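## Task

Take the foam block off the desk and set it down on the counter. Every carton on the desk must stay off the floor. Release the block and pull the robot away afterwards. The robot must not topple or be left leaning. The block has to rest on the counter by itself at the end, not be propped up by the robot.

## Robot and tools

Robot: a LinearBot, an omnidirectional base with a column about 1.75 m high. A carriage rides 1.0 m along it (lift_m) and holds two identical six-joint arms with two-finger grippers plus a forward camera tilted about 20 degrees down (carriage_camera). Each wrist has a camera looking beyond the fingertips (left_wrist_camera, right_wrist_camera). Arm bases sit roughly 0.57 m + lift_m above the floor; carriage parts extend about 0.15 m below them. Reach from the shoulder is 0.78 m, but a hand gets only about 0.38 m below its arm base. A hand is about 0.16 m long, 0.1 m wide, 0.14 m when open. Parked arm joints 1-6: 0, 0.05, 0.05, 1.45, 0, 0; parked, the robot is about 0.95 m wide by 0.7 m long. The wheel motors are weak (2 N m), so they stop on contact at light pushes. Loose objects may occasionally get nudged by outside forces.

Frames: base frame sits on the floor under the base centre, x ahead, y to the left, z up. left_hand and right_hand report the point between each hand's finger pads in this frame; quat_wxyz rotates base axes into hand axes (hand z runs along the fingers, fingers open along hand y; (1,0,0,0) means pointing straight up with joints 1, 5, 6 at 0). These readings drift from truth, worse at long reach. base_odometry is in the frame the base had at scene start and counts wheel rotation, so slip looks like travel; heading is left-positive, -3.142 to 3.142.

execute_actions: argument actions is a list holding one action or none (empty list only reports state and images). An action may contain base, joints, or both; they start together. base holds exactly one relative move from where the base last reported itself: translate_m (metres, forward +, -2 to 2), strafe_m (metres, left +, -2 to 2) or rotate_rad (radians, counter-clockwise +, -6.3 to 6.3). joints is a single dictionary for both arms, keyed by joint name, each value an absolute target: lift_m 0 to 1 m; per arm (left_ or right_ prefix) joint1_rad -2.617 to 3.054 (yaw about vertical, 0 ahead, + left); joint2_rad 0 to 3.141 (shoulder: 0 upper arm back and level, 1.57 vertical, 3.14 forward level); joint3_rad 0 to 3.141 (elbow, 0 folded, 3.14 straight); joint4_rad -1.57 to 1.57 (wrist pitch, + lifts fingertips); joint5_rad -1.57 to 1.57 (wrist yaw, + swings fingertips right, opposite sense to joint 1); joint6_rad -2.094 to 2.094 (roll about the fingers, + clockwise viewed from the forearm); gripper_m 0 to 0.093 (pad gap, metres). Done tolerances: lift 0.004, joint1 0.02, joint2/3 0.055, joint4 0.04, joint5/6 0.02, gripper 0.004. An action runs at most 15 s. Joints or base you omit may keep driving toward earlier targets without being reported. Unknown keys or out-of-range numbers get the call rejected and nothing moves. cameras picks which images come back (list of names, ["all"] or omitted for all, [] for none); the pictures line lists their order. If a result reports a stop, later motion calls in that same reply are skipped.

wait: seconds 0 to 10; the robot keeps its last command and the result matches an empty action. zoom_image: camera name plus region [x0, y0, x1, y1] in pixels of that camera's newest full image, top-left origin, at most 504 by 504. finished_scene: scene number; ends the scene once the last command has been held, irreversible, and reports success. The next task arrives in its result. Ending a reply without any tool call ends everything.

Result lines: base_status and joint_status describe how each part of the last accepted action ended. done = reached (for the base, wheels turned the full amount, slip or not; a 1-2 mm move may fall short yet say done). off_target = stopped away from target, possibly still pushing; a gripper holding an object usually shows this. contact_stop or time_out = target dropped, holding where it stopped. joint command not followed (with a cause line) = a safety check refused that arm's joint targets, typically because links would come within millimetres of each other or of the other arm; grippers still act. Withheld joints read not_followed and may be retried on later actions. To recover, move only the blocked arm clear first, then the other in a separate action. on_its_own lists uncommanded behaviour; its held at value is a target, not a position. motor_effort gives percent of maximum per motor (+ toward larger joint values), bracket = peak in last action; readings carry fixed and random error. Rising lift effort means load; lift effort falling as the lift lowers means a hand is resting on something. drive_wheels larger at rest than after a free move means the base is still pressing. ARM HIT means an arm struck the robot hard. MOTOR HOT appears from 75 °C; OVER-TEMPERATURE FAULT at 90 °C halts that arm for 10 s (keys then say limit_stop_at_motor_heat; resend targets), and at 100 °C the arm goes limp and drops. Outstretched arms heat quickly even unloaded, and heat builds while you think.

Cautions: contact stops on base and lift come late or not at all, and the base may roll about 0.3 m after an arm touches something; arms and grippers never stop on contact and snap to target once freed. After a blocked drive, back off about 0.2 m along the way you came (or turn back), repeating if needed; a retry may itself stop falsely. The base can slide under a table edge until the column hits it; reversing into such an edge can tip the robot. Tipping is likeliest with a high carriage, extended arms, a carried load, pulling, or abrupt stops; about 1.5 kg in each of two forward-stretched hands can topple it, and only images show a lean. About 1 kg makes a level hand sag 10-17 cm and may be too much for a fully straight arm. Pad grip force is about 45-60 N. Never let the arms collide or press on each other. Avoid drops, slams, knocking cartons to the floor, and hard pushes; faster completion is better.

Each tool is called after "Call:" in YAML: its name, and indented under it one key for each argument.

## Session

Call:
execute_actions:
  actions: []
  cameras: ["carriage_camera"]

Scene clock: 0.00 s.
base_odometry: x=+0.000 y=+0.000 heading=+0.000 (m, m, rad; odometry frame)
base_status: not commanded
joint_positions: lift_m=+0.297 left_joint1_rad=-0.003 left_joint2_rad=+0.053 left_joint3_rad=+0.031 left_joint4_rad=+1.435 left_joint5_rad=-0.041 left_joint6_rad=-0.004 left_gripper_m=+0.094 right_joint1_rad=-0.011 right_joint2_rad=+0.024 right_joint3_rad=+0.051 right_joint4_rad=+1.496 right_joint5_rad=-0.012 right_joint6_rad=+0.018 right_gripper_m=+0.095
joint_status: not commanded
motor_effort: lift_m=+27 drive_wheels=+1 (%)
left_hand: x=+0.3236 y=+0.3245 z=+1.2764 quat_wxyz=(+0.997, -0.021, +0.079, -0.002) (m; base frame)
right_hand: x=+0.2937 y=-0.3156 z=+1.2835 quat_wxyz=(+1.000, -0.005, +0.024, +0.003) (m; base frame)
pictures: carriage_camera
Images, in order (width x height): carriage_camera 504x504.

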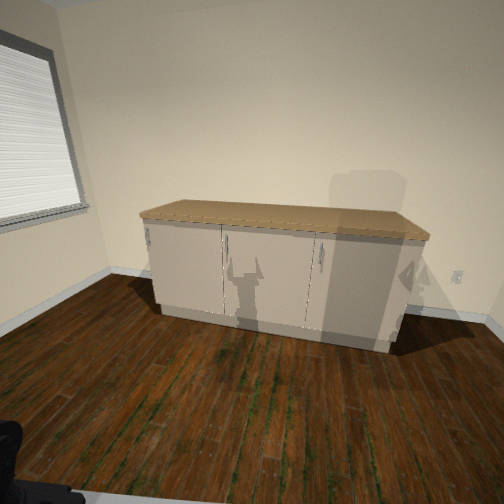

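Call:
execute_actions:
  actions:
    - {"base":{"rotate_rad":2.9},"joints":{"lift_m":0.8}}
  cameras: ["carriage_camera"]

Scene clock: 5.87 s.
base_odometry: x=+0.000 y=+0.000 heading=+2.898 (m, m, rad; odometry frame)
base_status: done
joint_positions: lift_m=+0.800 left_joint1_rad=-0.003 left_joint2_rad=+0.053 left_joint3_rad=+0.031 left_joint4_rad=+1.432 left_joint5_rad=-0.041 left_joint6_rad=-0.004 left_gripper_m=+0.095 right_joint1_rad=-0.011 right_joint2_rad=+0.024 right_joint3_rad=+0.051 right_joint4_rad=+1.494 right_joint5_rad=-0.012 right_joint6_rad=+0.018 right_gripper_m=+0.095
joint_status: all done
motor_effort: lift_m=+29(36) drive_wheels=+24(54) (%)
left_hand: x=+0.3243 y=+0.3245 z=+1.7791 quat_wxyz=(+0.997, -0.021, +0.080, -0.002) (m; base frame)
right_hand: x=+0.2942 y=-0.3156 z=+1.7863 quat_wxyz=(+1.000, -0.005, +0.025, +0.003) (m; base frame)
pictures: carriage_camera
Images, in order (width x height): carriage_camera 504x504.

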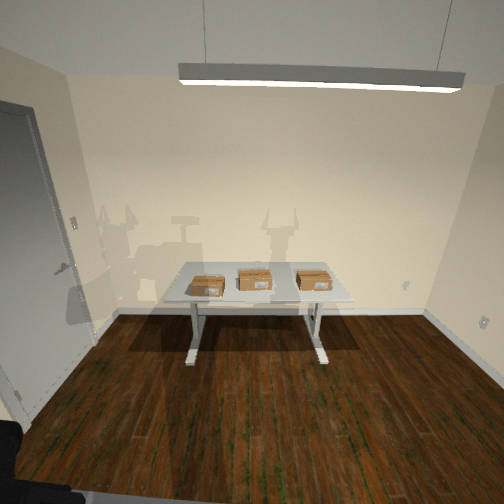

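Call:
execute_actions:
  actions:
    - {"base":{"translate_m":1.0},"joints":{"left_joint2_rad":2.5,"left_joint3_rad":2.0,"left_joint4_rad":-1.05,"left_joint5_rad":0}}
  cameras: ["carriage_camera"]

Scene clock: 12.67 s.
base_odometry: x=-0.971 y=+0.239 heading=+2.899 (m, m, rad; odometry frame)
base_status: done
joint_positions: lift_m=+0.800 left_joint1_rad=-0.003 left_joint2_rad=+2.497 left_joint3_rad=+1.986 left_joint4_rad=-1.045 left_joint5_rad=-0.003 left_joint6_rad=-0.004 left_gripper_m=+0.095 right_joint1_rad=-0.011 right_joint2_rad=+0.024 right_joint3_rad=+0.051 right_joint4_rad=+1.496 right_joint5_rad=-0.012 right_joint6_rad=+0.018 right_gripper_m=+0.095
joint_status: all done
motor_effort: lift_m=+28(28) drive_wheels=-14(50) (%)
left_hand: x=+0.7600 y=+0.3168 z=+1.3130 quat_wxyz=(+0.007, +0.000, +1.000, +0.002) (m; base frame)
right_hand: x=+0.2937 y=-0.3156 z=+1.7864 quat_wxyz=(+1.000, -0.005, +0.024, +0.003) (m; base frame)
pictures: carriage_camera
Images, in order (width x height): carriage_camera 504x504.

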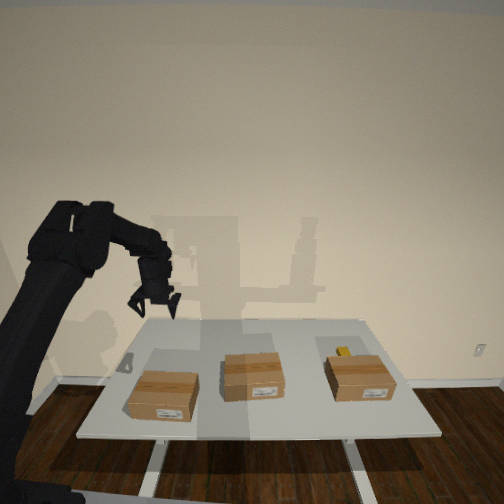

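Call:
execute_actions:
  actions:
    - {"base":{"translate_m":0.4},"joints":{"lift_m":0.5,"left_joint2_rad":0.05,"left_joint3_rad":0.05,"left_joint4_rad":1.45,"right_joint2_rad":2.5,"right_joint3_rad":2.0,"right_joint4_rad":-1.05,"right_joint1_rad":0,"right_joint6_rad":0}}
  cameras: ["carriage_camera","right_wrist_camera"]

Scene clock: 30.10 s.
base_odometry: x=-1.359 y=+0.334 heading=+2.901 (m, m, rad; odometry frame)
base_status: done
joint_positions: lift_m=+0.500 left_joint1_rad=-0.003 left_joint2_rad=+0.064 left_joint3_rad=+0.073 left_joint4_rad=+1.450 left_joint5_rad=-0.003 left_joint6_rad=-0.004 left_gripper_m=+0.095 right_joint1_rad=-0.009 right_joint2_rad=+2.513 right_joint3_rad=+1.982 right_joint4_rad=-1.034 right_joint5_rad=-0.012 right_joint6_rad=+0.006 right_gripper_m=+0.095
joint_status: all done
motor_effort: lift_m=+25(25) drive_wheels=-13(48) (%)
left_hand: x=+0.3109 y=+0.3180 z=+1.4916 quat_wxyz=(+0.998, -0.002, +0.056, -0.003) (m; base frame)
right_hand: x=+0.7591 y=-0.3198 z=+1.0056 quat_wxyz=(+0.003, +0.007, +1.000, +0.006) (m; base frame)
pictures: carriage_camera, right_wrist_camera
Images, in order (width x height): carriage_camera 504x504, right_wrist_camera 504x504.

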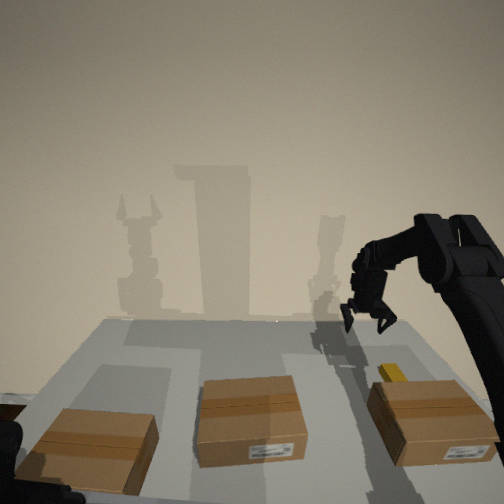

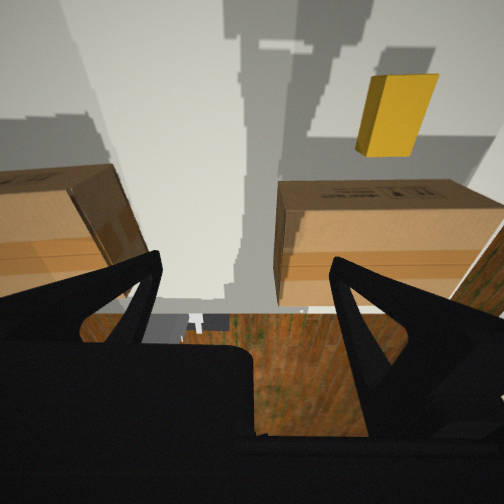

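Call:
execute_actions:
  actions:
    - {"base":{"strafe_m":-0.17},"joints":{"lift_m":0.42}}
  cameras: ["carriage_camera","right_wrist_camera"]

Scene clock: 34.37 s.
base_odometry: x=-1.319 y=+0.500 heading=+2.901 (m, m, rad; odometry frame)
base_status: done
joint_positions: lift_m=+0.420 left_joint1_rad=-0.003 left_joint2_rad=+0.064 left_joint3_rad=+0.068 left_joint4_rad=+1.449 left_joint5_rad=-0.003 left_joint6_rad=-0.004 left_gripper_m=+0.095 right_joint1_rad=-0.001 right_joint2_rad=+2.510 right_joint3_rad=+1.989 right_joint4_rad=-1.042 right_joint5_rad=-0.012 right_joint6_rad=+0.006 right_gripper_m=+0.095
joint_status: all done
motor_effort: lift_m=+25(26) drive_wheels=-5(40) (%)
left_hand: x=+0.3123 y=+0.3179 z=+1.4103 quat_wxyz=(+0.998, -0.001, +0.058, -0.003) (m; base frame)
right_hand: x=+0.7599 y=-0.3161 z=+0.9286 quat_wxyz=(+0.004, +0.003, +1.000, +0.006) (m; base frame)
pictures: carriage_camera, right_wrist_camera
Images, in order (width x height): carriage_camera 504x504, right_wrist_camera 504x504.

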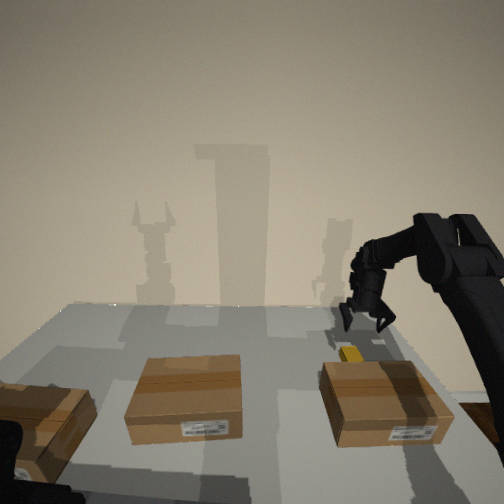

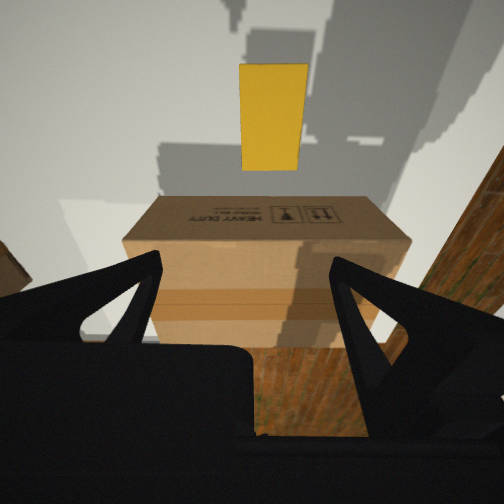

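Call:
execute_actions:
  actions:
    - {"base":{"translate_m":0.065},"joints":{"right_joint1_rad":-0.045}}
  cameras: []

Call:
execute_actions:
  actions:
    - {"joints":{"lift_m":0.33}}
  cameras: ["carriage_camera","right_wrist_camera"]

Scene clock: 40.30 s.
base_odometry: x=-1.382 y=+0.516 heading=+2.900 (m, m, rad; odometry frame)
base_status: done
joint_positions: lift_m=+0.420 left_joint1_rad=-0.003 left_joint2_rad=+0.064 left_joint3_rad=+0.068 left_joint4_rad=+1.450 left_joint5_rad=-0.003 left_joint6_rad=-0.004 left_gripper_m=+0.095 right_joint1_rad=-0.044 right_joint2_rad=+2.510 right_joint3_rad=+1.989 right_joint4_rad=-1.043 right_joint5_rad=-0.012 right_joint6_rad=+0.006 right_gripper_m=+0.095
joint_status: all done
motor_effort: lift_m=+25(25) drive_wheels=-13(40) (%)
left_hand: x=+0.3122 y=+0.3179 z=+1.4103 quat_wxyz=(+0.998, -0.001, +0.058, -0.003) (m; base frame)
right_hand: x=+0.7593 y=-0.3365 z=+0.9286 quat_wxyz=(+0.004, +0.025, +1.000, +0.006) (m; base frame)
pictures: none
No camera images: the call's "cameras" was empty. Leave "cameras" out to get every camera's image.

Scene clock: 41.20 s.
base_odometry: x=-1.382 y=+0.515 heading=+2.900 (m, m, rad; odometry frame)
base_status: not commanded
joint_positions: lift_m=+0.330 left_joint1_rad=-0.003 left_joint2_rad=+0.064 left_joint3_rad=+0.068 left_joint4_rad=+1.450 left_joint5_rad=-0.003 left_joint6_rad=-0.004 left_gripper_m=+0.095 right_joint1_rad=-0.044 right_joint2_rad=+2.508 right_joint3_rad=+1.989 right_joint4_rad=-1.045 right_joint5_rad=-0.012 right_joint6_rad=+0.006 right_gripper_m=+0.095
joint_status: all done
motor_effort: lift_m=+25(26) drive_wheels=-11(11) (%)
left_hand: x=+0.3122 y=+0.3179 z=+1.3203 quat_wxyz=(+0.998, -0.001, +0.058, -0.003) (m; base frame)
right_hand: x=+0.7590 y=-0.3365 z=+0.8391 quat_wxyz=(+0.003, +0.025, +1.000, +0.006) (m; base frame)
pictures: carriage_camera, right_wrist_camera
Images, in order (width x height): carriage_camera 504x504, right_wrist_camera 504x504.

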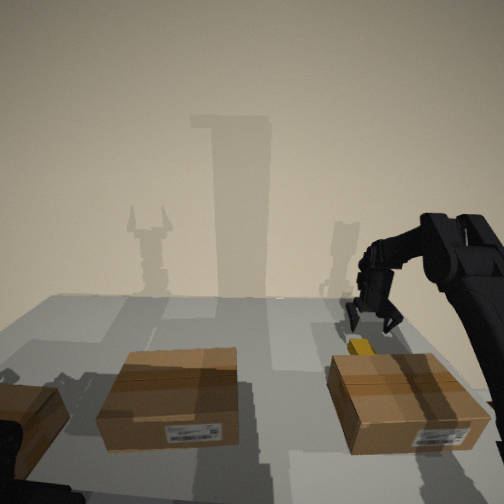

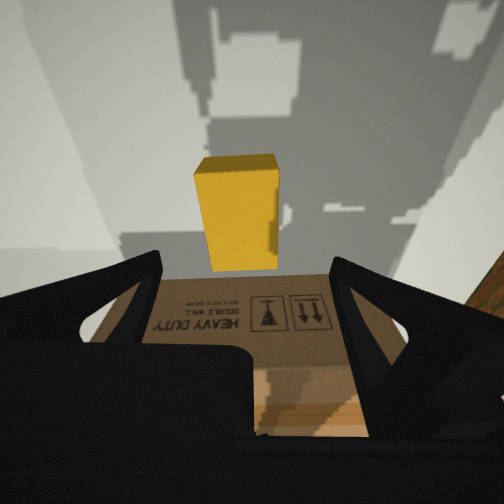

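Call:
execute_actions:
  actions:
    - {"joints":{"lift_m":0.27,"right_joint1_rad":-0.03}}
  cameras: ["carriage_camera","right_wrist_camera"]

Scene clock: 43.93 s.
base_odometry: x=-1.382 y=+0.515 heading=+2.900 (m, m, rad; odometry frame)
base_status: not commanded
joint_positions: lift_m=+0.270 left_joint1_rad=-0.003 left_joint2_rad=+0.064 left_joint3_rad=+0.068 left_joint4_rad=+1.450 left_joint5_rad=-0.003 left_joint6_rad=-0.004 left_gripper_m=+0.095 right_joint1_rad=-0.041 right_joint2_rad=+2.511 right_joint3_rad=+1.989 right_joint4_rad=-1.047 right_joint5_rad=-0.012 right_joint6_rad=+0.006 right_gripper_m=+0.095
joint_status: all done
motor_effort: lift_m=+26(25) drive_wheels=-11(11) (%)
left_hand: x=+0.3123 y=+0.3179 z=+1.2603 quat_wxyz=(+0.998, -0.001, +0.058, -0.003) (m; base frame)
right_hand: x=+0.7582 y=-0.3348 z=+0.7780 quat_wxyz=(+0.001, +0.023, +1.000, +0.006) (m; base frame)
pictures: carriage_camera, right_wrist_camera
Images, in order (width x height): carriage_camera 504x504, right_wrist_camera 504x504.

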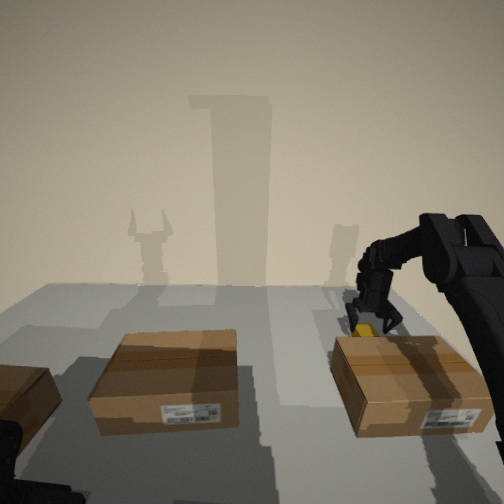

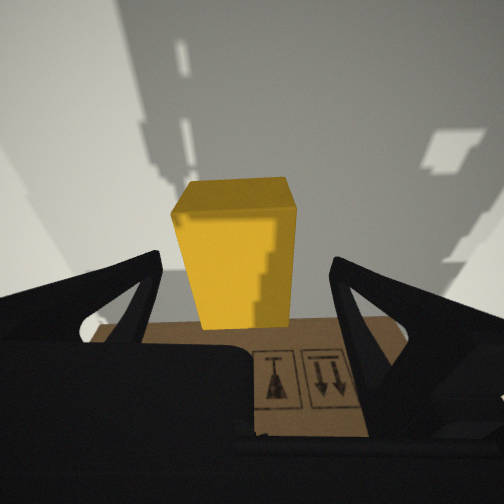

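Call:
execute_actions:
  actions:
    - {"joints":{"lift_m":0.232,"right_joint1_rad":-0.018}}
  cameras: ["right_wrist_camera"]

Call:
execute_actions:
  actions:
    - {"joints":{"right_gripper_m":0.03}}
  cameras: ["right_wrist_camera"]

Call:
execute_actions:
  actions:
    - {"joints":{"lift_m":0.45}}
  cameras: ["carriage_camera","right_wrist_camera"]

Scene clock: 49.10 s.
base_odometry: x=-1.382 y=+0.515 heading=+2.900 (m, m, rad; odometry frame)
base_status: not commanded
joint_positions: lift_m=+0.268 left_joint1_rad=-0.003 left_joint2_rad=+0.061 left_joint3_rad=+0.064 left_joint4_rad=+1.451 left_joint5_rad=-0.002 left_joint6_rad=-0.004 left_gripper_m=+0.095 right_joint1_rad=-0.026 right_joint2_rad=+2.509 right_joint3_rad=+1.989 right_joint4_rad=-1.049 right_joint5_rad=-0.012 right_joint6_rad=+0.006 right_gripper_m=+0.095
joint_status: lift_m contact_stop (moved -0.003 of -0.038); the others done
on_its_own: lift_m is held at +0.268, not at your +0.232, since a contact_stop
motor_effort: lift_m=+27(28) drive_wheels=-7(23) (%)
left_hand: x=+0.3126 y=+0.3178 z=+1.2567 quat_wxyz=(+0.998, -0.001, +0.059, -0.003) (m; base frame)
right_hand: x=+0.7582 y=-0.3277 z=+0.7762 quat_wxyz=(+0.001, +0.016, +1.000, +0.006) (m; base frame)
pictures: right_wrist_camera
Images, in order (width x height): right_wrist_camera 504x504.

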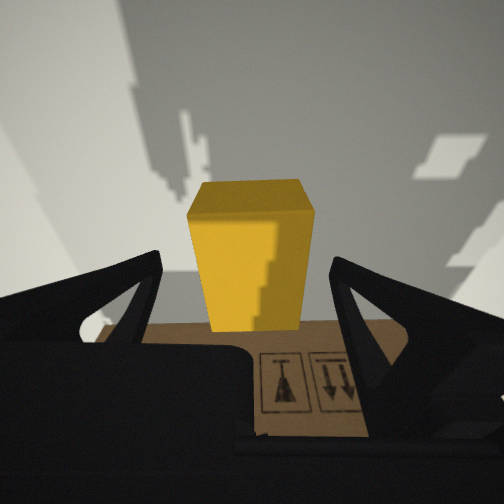

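not run: a stop came earlier in this reply.

not run: a stop came earlier in this reply.

Call:
execute_actions:
  actions:
    - {"joints":{"lift_m":0.28,"right_joint2_rad":2.62,"right_joint4_rad":-0.95}}
  cameras: ["carriage_camera","right_wrist_camera"]

Scene clock: 52.27 s.
base_odometry: x=-1.382 y=+0.515 heading=+2.900 (m, m, rad; odometry frame)
base_status: not commanded
joint_positions: lift_m=+0.280 left_joint1_rad=-0.003 left_joint2_rad=+0.061 left_joint3_rad=+0.064 left_joint4_rad=+1.451 left_joint5_rad=-0.002 left_joint6_rad=-0.004 left_gripper_m=+0.095 right_joint1_rad=-0.024 right_joint2_rad=+2.615 right_joint3_rad=+1.997 right_joint4_rad=-0.954 right_joint5_rad=-0.010 right_joint6_rad=+0.005 right_gripper_m=+0.095
joint_status: all done
motor_effort: lift_m=+28(34) drive_wheels=-7(6) (%)
left_hand: x=+0.3126 y=+0.3177 z=+1.2690 quat_wxyz=(+0.998, -0.001, +0.059, -0.003) (m; base frame)
right_hand: x=+0.7644 y=-0.3272 z=+0.7415 quat_wxyz=(-0.001, +0.015, +1.000, +0.005) (m; base frame)
pictures: carriage_camera, right_wrist_camera
Images, in order (width x height): carriage_camera 504x504, right_wrist_camera 504x504.

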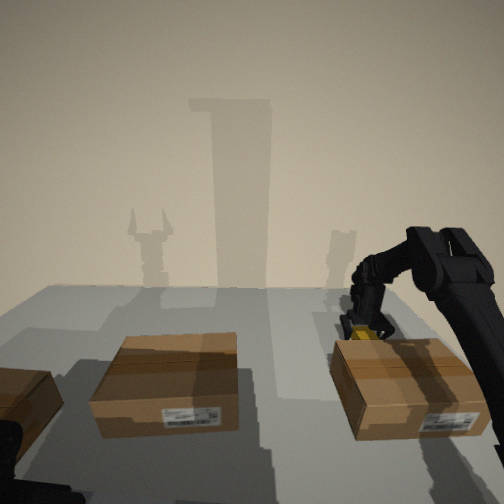

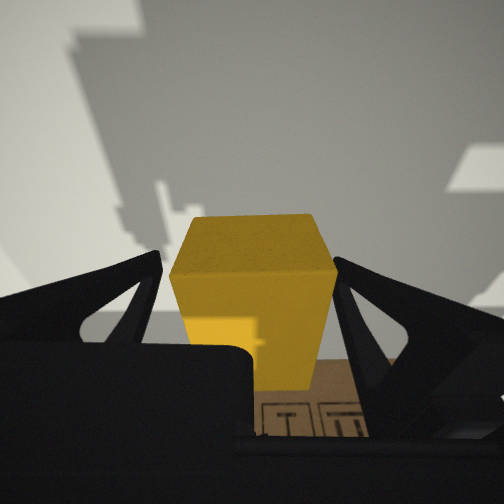

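A bit far forward; back 1.5 cm then grip.

Call:
execute_actions:
  actions:
    - {"base":{"translate_m":-0.015}}
  cameras: []

Call:
execute_actions:
  actions:
    - {"joints":{"right_gripper_m":0.03}}
  cameras: []

Call:
execute_actions:
  actions:
    - {"joints":{"lift_m":0.48}}
  cameras: ["carriage_camera","right_wrist_camera"]

Scene clock: 57.27 s.
base_odometry: x=-1.368 y=+0.512 heading=+2.901 (m, m, rad; odometry frame)
base_status: done
joint_positions: lift_m=+0.280 left_joint1_rad=-0.003 left_joint2_rad=+0.061 left_joint3_rad=+0.064 left_joint4_rad=+1.449 left_joint5_rad=-0.002 left_joint6_rad=-0.004 left_gripper_m=+0.095 right_joint1_rad=-0.023 right_joint2_rad=+2.615 right_joint3_rad=+1.997 right_joint4_rad=-0.954 right_joint5_rad=-0.010 right_joint6_rad=+0.005 right_gripper_m=+0.095
joint_status: not commanded
motor_effort: lift_m=+28(28) drive_wheels=+2(43) (%)
left_hand: x=+0.3129 y=+0.3177 z=+1.2689 quat_wxyz=(+0.998, -0.001, +0.059, -0.003) (m; base frame)
right_hand: x=+0.7645 y=-0.3270 z=+0.7415 quat_wxyz=(-0.001, +0.014, +1.000, +0.005) (m; base frame)
pictures: none
No camera images: the call's "cameras" was empty. Leave "cameras" out to get every camera's image.

Scene clock: 57.90 s.
base_odometry: x=-1.368 y=+0.512 heading=+2.901 (m, m, rad; odometry frame)
base_status: not commanded
joint_positions: lift_m=+0.280 left_joint1_rad=-0.003 left_joint2_rad=+0.061 left_joint3_rad=+0.064 left_joint4_rad=+1.449 left_joint5_rad=-0.002 left_joint6_rad=-0.004 left_gripper_m=+0.095 right_joint1_rad=-0.023 right_joint2_rad=+2.615 right_joint3_rad=+1.997 right_joint4_rad=-0.954 right_joint5_rad=-0.011 right_joint6_rad=+0.005 right_gripper_m=+0.056
joint_status: right_gripper_m off_target (ended at +0.056, target +0.030)
motor_effort: lift_m=+28(28) drive_wheels=+1(3) (%)
left_hand: x=+0.3129 y=+0.3177 z=+1.2689 quat_wxyz=(+0.998, -0.001, +0.059, -0.003) (m; base frame)
right_hand: x=+0.7645 y=-0.3269 z=+0.7415 quat_wxyz=(-0.001, +0.014, +1.000, +0.005) (m; base frame)
pictures: none
No camera images: the call's "cameras" was empty. Leave "cameras" out to get every camera's image.

Scene clock: 59.23 s.
base_odometry: x=-1.368 y=+0.512 heading=+2.901 (m, m, rad; odometry frame)
base_status: not commanded
joint_positions: lift_m=+0.480 left_joint1_rad=-0.003 left_joint2_rad=+0.061 left_joint3_rad=+0.064 left_joint4_rad=+1.449 left_joint5_rad=-0.002 left_joint6_rad=-0.004 left_gripper_m=+0.095 right_joint1_rad=-0.023 right_joint2_rad=+2.621 right_joint3_rad=+1.997 right_joint4_rad=-0.953 right_joint5_rad=-0.011 right_joint6_rad=+0.005 right_gripper_m=+0.056
joint_status: all done
motor_effort: lift_m=+29(35) drive_wheels=+2(6) (%)
left_hand: x=+0.3129 y=+0.3177 z=+1.4689 quat_wxyz=(+0.998, -0.001, +0.059, -0.003) (m; base frame)
right_hand: x=+0.7636 y=-0.3269 z=+0.9388 quat_wxyz=(-0.003, +0.014, +1.000, +0.005) (m; base frame)
pictures: carriage_camera, right_wrist_camera
Images, in order (width x height): carriage_camera 504x504, right_wrist_camera 504x504.

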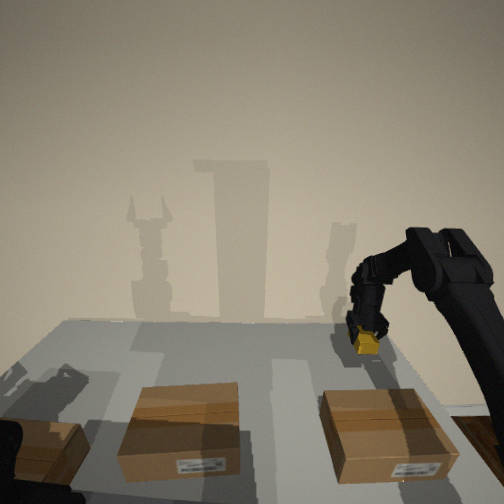

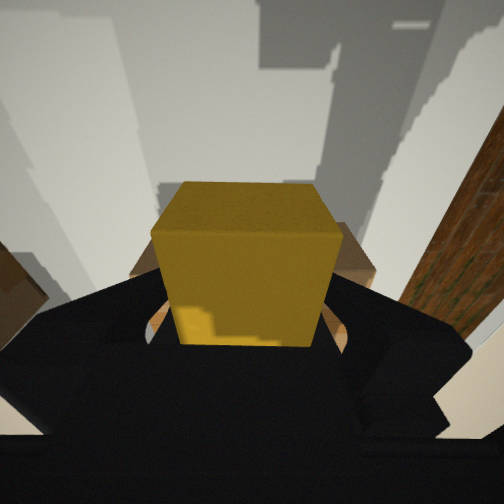

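Call:
execute_actions:
  actions:
    - {"base":{"translate_m":-2.0},"joints":{"lift_m":0.6}}
  cameras: []

Call:
execute_actions:
  actions:
    - {"base":{"rotate_rad":3.14}}
  cameras: ["carriage_camera"]

Scene clock: 68.77 s.
base_odometry: x=+0.574 y=+0.034 heading=+2.900 (m, m, rad; odometry frame)
base_status: done
joint_positions: lift_m=+0.600 left_joint1_rad=-0.003 left_joint2_rad=+0.061 left_joint3_rad=+0.064 left_joint4_rad=+1.448 left_joint5_rad=-0.001 left_joint6_rad=-0.004 left_gripper_m=+0.095 right_joint1_rad=-0.022 right_joint2_rad=+2.622 right_joint3_rad=+1.997 right_joint4_rad=-0.949 right_joint5_rad=-0.011 right_joint6_rad=+0.005 right_gripper_m=+0.056
joint_status: all done
motor_effort: lift_m=+28(35) drive_wheels=-7(49) (%)
left_hand: x=+0.3132 y=+0.3176 z=+1.5889 quat_wxyz=(+0.998, -0.001, +0.060, -0.003) (m; base frame)
right_hand: x=+0.7643 y=-0.3262 z=+1.0585 quat_wxyz=(-0.002, +0.013, +1.000, +0.005) (m; base frame)
pictures: none
No camera images: the call's "cameras" was empty. Leave "cameras" out to get every camera's image.

Scene clock: 73.03 s.
base_odometry: x=+0.574 y=+0.034 heading=-0.245 (m, m, rad; odometry frame)
base_status: done
joint_positions: lift_m=+0.600 left_joint1_rad=-0.003 left_joint2_rad=+0.061 left_joint3_rad=+0.064 left_joint4_rad=+1.446 left_joint5_rad=-0.001 left_joint6_rad=-0.004 left_gripper_m=+0.095 right_joint1_rad=-0.019 right_joint2_rad=+2.622 right_joint3_rad=+1.997 right_joint4_rad=-0.932 right_joint5_rad=-0.011 right_joint6_rad=+0.005 right_gripper_m=+0.056
joint_status: not commanded
motor_effort: lift_m=+28(28) drive_wheels=+25(65) (%)
left_hand: x=+0.3136 y=+0.3176 z=+1.5888 quat_wxyz=(+0.998, -0.001, +0.061, -0.003) (m; base frame)
right_hand: x=+0.7687 y=-0.3248 z=+1.0585 quat_wxyz=(+0.007, +0.012, +1.000, +0.005) (m; base frame)
pictures: carriage_camera
Images, in order (width x height): carriage_camera 504x504.

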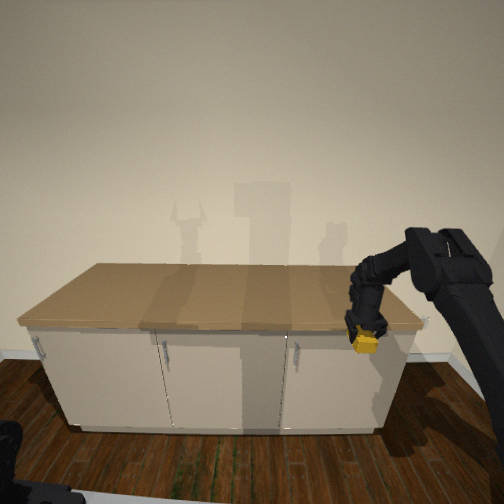

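Call:
execute_actions:
  actions:
    - {"base":{"translate_m":0.4},"joints":{"lift_m":0.52}}
  cameras: ["carriage_camera","right_wrist_camera"]

Scene clock: 78.60 s.
base_odometry: x=+0.962 y=-0.062 heading=-0.243 (m, m, rad; odometry frame)
base_status: done
joint_positions: lift_m=+0.520 left_joint1_rad=-0.003 left_joint2_rad=+0.061 left_joint3_rad=+0.064 left_joint4_rad=+1.448 left_joint5_rad=-0.001 left_joint6_rad=-0.004 left_gripper_m=+0.095 right_joint1_rad=-0.018 right_joint2_rad=+2.632 right_joint3_rad=+1.997 right_joint4_rad=-0.945 right_joint5_rad=-0.011 right_joint6_rad=+0.005 right_gripper_m=+0.056
joint_status: all done
motor_effort: lift_m=+25(26) drive_wheels=-17(49) (%)
left_hand: x=+0.3133 y=+0.3176 z=+1.5091 quat_wxyz=(+0.998, +0.000, +0.060, -0.003) (m; base frame)
right_hand: x=+0.7632 y=-0.3245 z=+0.9740 quat_wxyz=(-0.005, +0.012, +1.000, +0.005) (m; base frame)
pictures: carriage_camera, right_wrist_camera
Images, in order (width x height): carriage_camera 504x504, right_wrist_camera 504x504.

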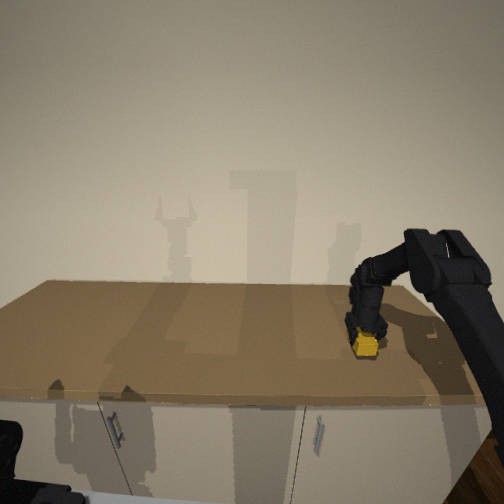

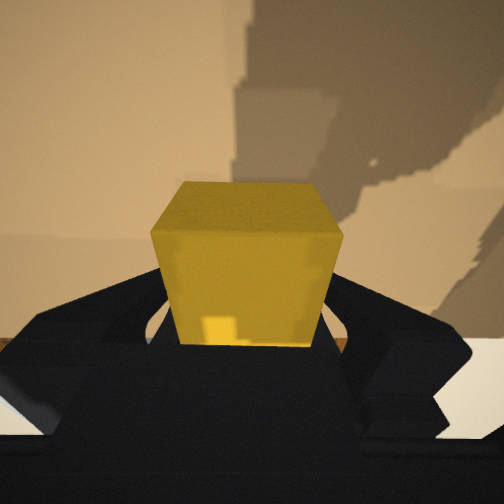

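Call:
execute_actions:
  actions:
    - {"base":{"translate_m":0.12},"joints":{"lift_m":0.505}}
  cameras: []

Call:
execute_actions:
  actions:
    - {"joints":{"lift_m":0.48}}
  cameras: []

Call:
execute_actions:
  actions:
    - {"joints":{"lift_m":0.465}}
  cameras: ["carriage_camera"]

Scene clock: 84.97 s.
base_odometry: x=+1.079 y=-0.090 heading=-0.241 (m, m, rad; odometry frame)
base_status: done
joint_positions: lift_m=+0.505 left_joint1_rad=-0.003 left_joint2_rad=+0.061 left_joint3_rad=+0.064 left_joint4_rad=+1.451 left_joint5_rad=-0.001 left_joint6_rad=-0.004 left_gripper_m=+0.095 right_joint1_rad=-0.019 right_joint2_rad=+2.631 right_joint3_rad=+1.997 right_joint4_rad=-0.948 right_joint5_rad=-0.011 right_joint6_rad=+0.005 right_gripper_m=+0.056
joint_status: all done
motor_effort: lift_m=+25(26) drive_wheels=-16(50) (%)
left_hand: x=+0.3124 y=+0.3176 z=+1.4942 quat_wxyz=(+0.998, +0.000, +0.058, -0.003) (m; base frame)
right_hand: x=+0.7626 y=-0.3247 z=+0.9594 quat_wxyz=(-0.006, +0.012, +1.000, +0.005) (m; base frame)
pictures: none
No camera images: the call's "cameras" was empty. Leave "cameras" out to get every camera's image.

Scene clock: 85.57 s.
base_odometry: x=+1.079 y=-0.090 heading=-0.241 (m, m, rad; odometry frame)
base_status: not commanded
joint_positions: lift_m=+0.480 left_joint1_rad=-0.003 left_joint2_rad=+0.061 left_joint3_rad=+0.064 left_joint4_rad=+1.450 left_joint5_rad=-0.001 left_joint6_rad=-0.004 left_gripper_m=+0.095 right_joint1_rad=-0.019 right_joint2_rad=+2.632 right_joint3_rad=+1.997 right_joint4_rad=-0.948 right_joint5_rad=-0.011 right_joint6_rad=+0.005 right_gripper_m=+0.056
joint_status: all done
motor_effort: lift_m=+25(25) drive_wheels=-14(15) (%)
left_hand: x=+0.3125 y=+0.3176 z=+1.4692 quat_wxyz=(+0.998, +0.000, +0.059, -0.003) (m; base frame)
right_hand: x=+0.7624 y=-0.3247 z=+0.9342 quat_wxyz=(-0.006, +0.012, +1.000, +0.005) (m; base frame)
pictures: none
No camera images: the call's "cameras" was empty. Leave "cameras" out to get every camera's image.

Scene clock: 86.10 s.
base_odometry: x=+1.079 y=-0.090 heading=-0.241 (m, m, rad; odometry frame)
base_status: not commanded
joint_positions: lift_m=+0.465 left_joint1_rad=-0.003 left_joint2_rad=+0.061 left_joint3_rad=+0.064 left_joint4_rad=+1.450 left_joint5_rad=+0.000 left_joint6_rad=-0.004 left_gripper_m=+0.095 right_joint1_rad=-0.019 right_joint2_rad=+2.609 right_joint3_rad=+1.997 right_joint4_rad=-0.959 right_joint5_rad=-0.011 right_joint6_rad=+0.005 right_gripper_m=+0.056
joint_status: all done
motor_effort: lift_m=+23(26) drive_wheels=-16(14) (%)
left_hand: x=+0.3125 y=+0.3175 z=+1.4544 quat_wxyz=(+0.998, +0.000, +0.059, -0.003) (m; base frame)
right_hand: x=+0.7647 y=-0.3247 z=+0.9300 quat_wxyz=(+0.000, +0.012, +1.000, +0.005) (m; base frame)
pictures: carriage_camera
Images, in order (width x height): carriage_camera 504x504.

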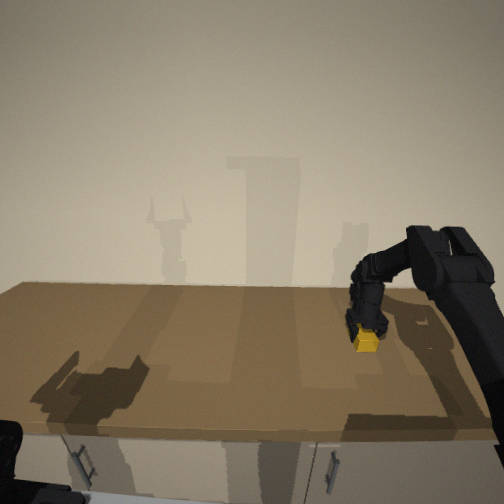

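Call:
execute_actions:
  actions:
    - {"joints":{"lift_m":0.473,"right_gripper_m":0.093}}
  cameras: []

Call:
execute_actions:
  actions:
    - {"joints":{"lift_m":0.58}}
  cameras: []

Call:
execute_actions:
  actions:
    - {"base":{"translate_m":-0.2},"joints":{"right_joint2_rad":1.7,"right_joint3_rad":1.1}}
  cameras: ["carriage_camera"]

Call:
finished_scene:
  scene: 2

Scene clock: 92.23 s.
base_odometry: x=+1.079 y=-0.090 heading=-0.241 (m, m, rad; odometry frame)
base_status: not commanded
joint_positions: lift_m=+0.473 left_joint1_rad=-0.003 left_joint2_rad=+0.061 left_joint3_rad=+0.064 left_joint4_rad=+1.450 left_joint5_rad=+0.000 left_joint6_rad=-0.004 left_gripper_m=+0.095 right_joint1_rad=-0.019 right_joint2_rad=+2.617 right_joint3_rad=+1.997 right_joint4_rad=-0.957 right_joint5_rad=-0.011 right_joint6_rad=+0.005 right_gripper_m=+0.093
joint_status: all done
motor_effort: lift_m=+30(34) drive_wheels=-15(15) (%)
left_hand: x=+0.3125 y=+0.3175 z=+1.4618 quat_wxyz=(+0.998, +0.000, +0.059, -0.003) (m; base frame)
right_hand: x=+0.7635 y=-0.3247 z=+0.9336 quat_wxyz=(-0.003, +0.012, +1.000, +0.005) (m; base frame)
pictures: none
No camera images: the call's "cameras" was empty. Leave "cameras" out to get every camera's image.

Scene clock: 93.20 s.
base_odometry: x=+1.079 y=-0.090 heading=-0.241 (m, m, rad; odometry frame)
base_status: not commanded
joint_positions: lift_m=+0.580 left_joint1_rad=-0.003 left_joint2_rad=+0.061 left_joint3_rad=+0.064 left_joint4_rad=+1.450 left_joint5_rad=+0.000 left_joint6_rad=-0.004 left_gripper_m=+0.095 right_joint1_rad=-0.019 right_joint2_rad=+2.619 right_joint3_rad=+1.997 right_joint4_rad=-0.954 right_joint5_rad=-0.011 right_joint6_rad=+0.005 right_gripper_m=+0.093
joint_status: all done
motor_effort: lift_m=+29(34) drive_wheels=-12(15) (%)
left_hand: x=+0.3126 y=+0.3175 z=+1.5689 quat_wxyz=(+0.998, +0.000, +0.059, -0.003) (m; base frame)
right_hand: x=+0.7637 y=-0.3247 z=+1.0396 quat_wxyz=(-0.003, +0.012, +1.000, +0.005) (m; base frame)
pictures: none
No camera images: the call's "cameras" was empty. Leave "cameras" out to get every camera's image.

Scene clock: 95.40 s.
base_odometry: x=+0.885 y=-0.042 heading=-0.240 (m, m, rad; odometry frame)
base_status: done
joint_positions: lift_m=+0.580 left_joint1_rad=-0.003 left_joint2_rad=+0.061 left_joint3_rad=+0.064 left_joint4_rad=+1.450 left_joint5_rad=+0.000 left_joint6_rad=-0.004 left_gripper_m=+0.095 right_joint1_rad=-0.019 right_joint2_rad=+1.708 right_joint3_rad=+1.109 right_joint4_rad=-0.954 right_joint5_rad=-0.011 right_joint6_rad=+0.005 right_gripper_m=+0.093
joint_status: all done
motor_effort: lift_m=+29(29) drive_wheels=-14(50) (%)
left_hand: x=+0.3126 y=+0.3175 z=+1.5689 quat_wxyz=(+0.998, +0.000, +0.059, -0.003) (m; base frame)
right_hand: x=+0.5790 y=-0.3213 z=+1.1748 quat_wxyz=(+0.009, +0.012, +1.000, +0.005) (m; base frame)
pictures: carriage_camera
Images, in order (width x height): carriage_camera 504x504.

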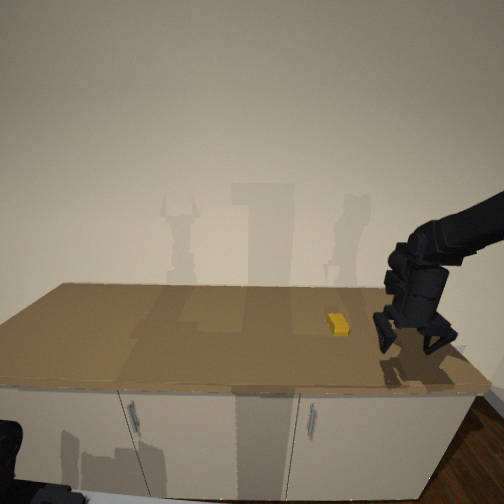

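The scene is finished: the task was done.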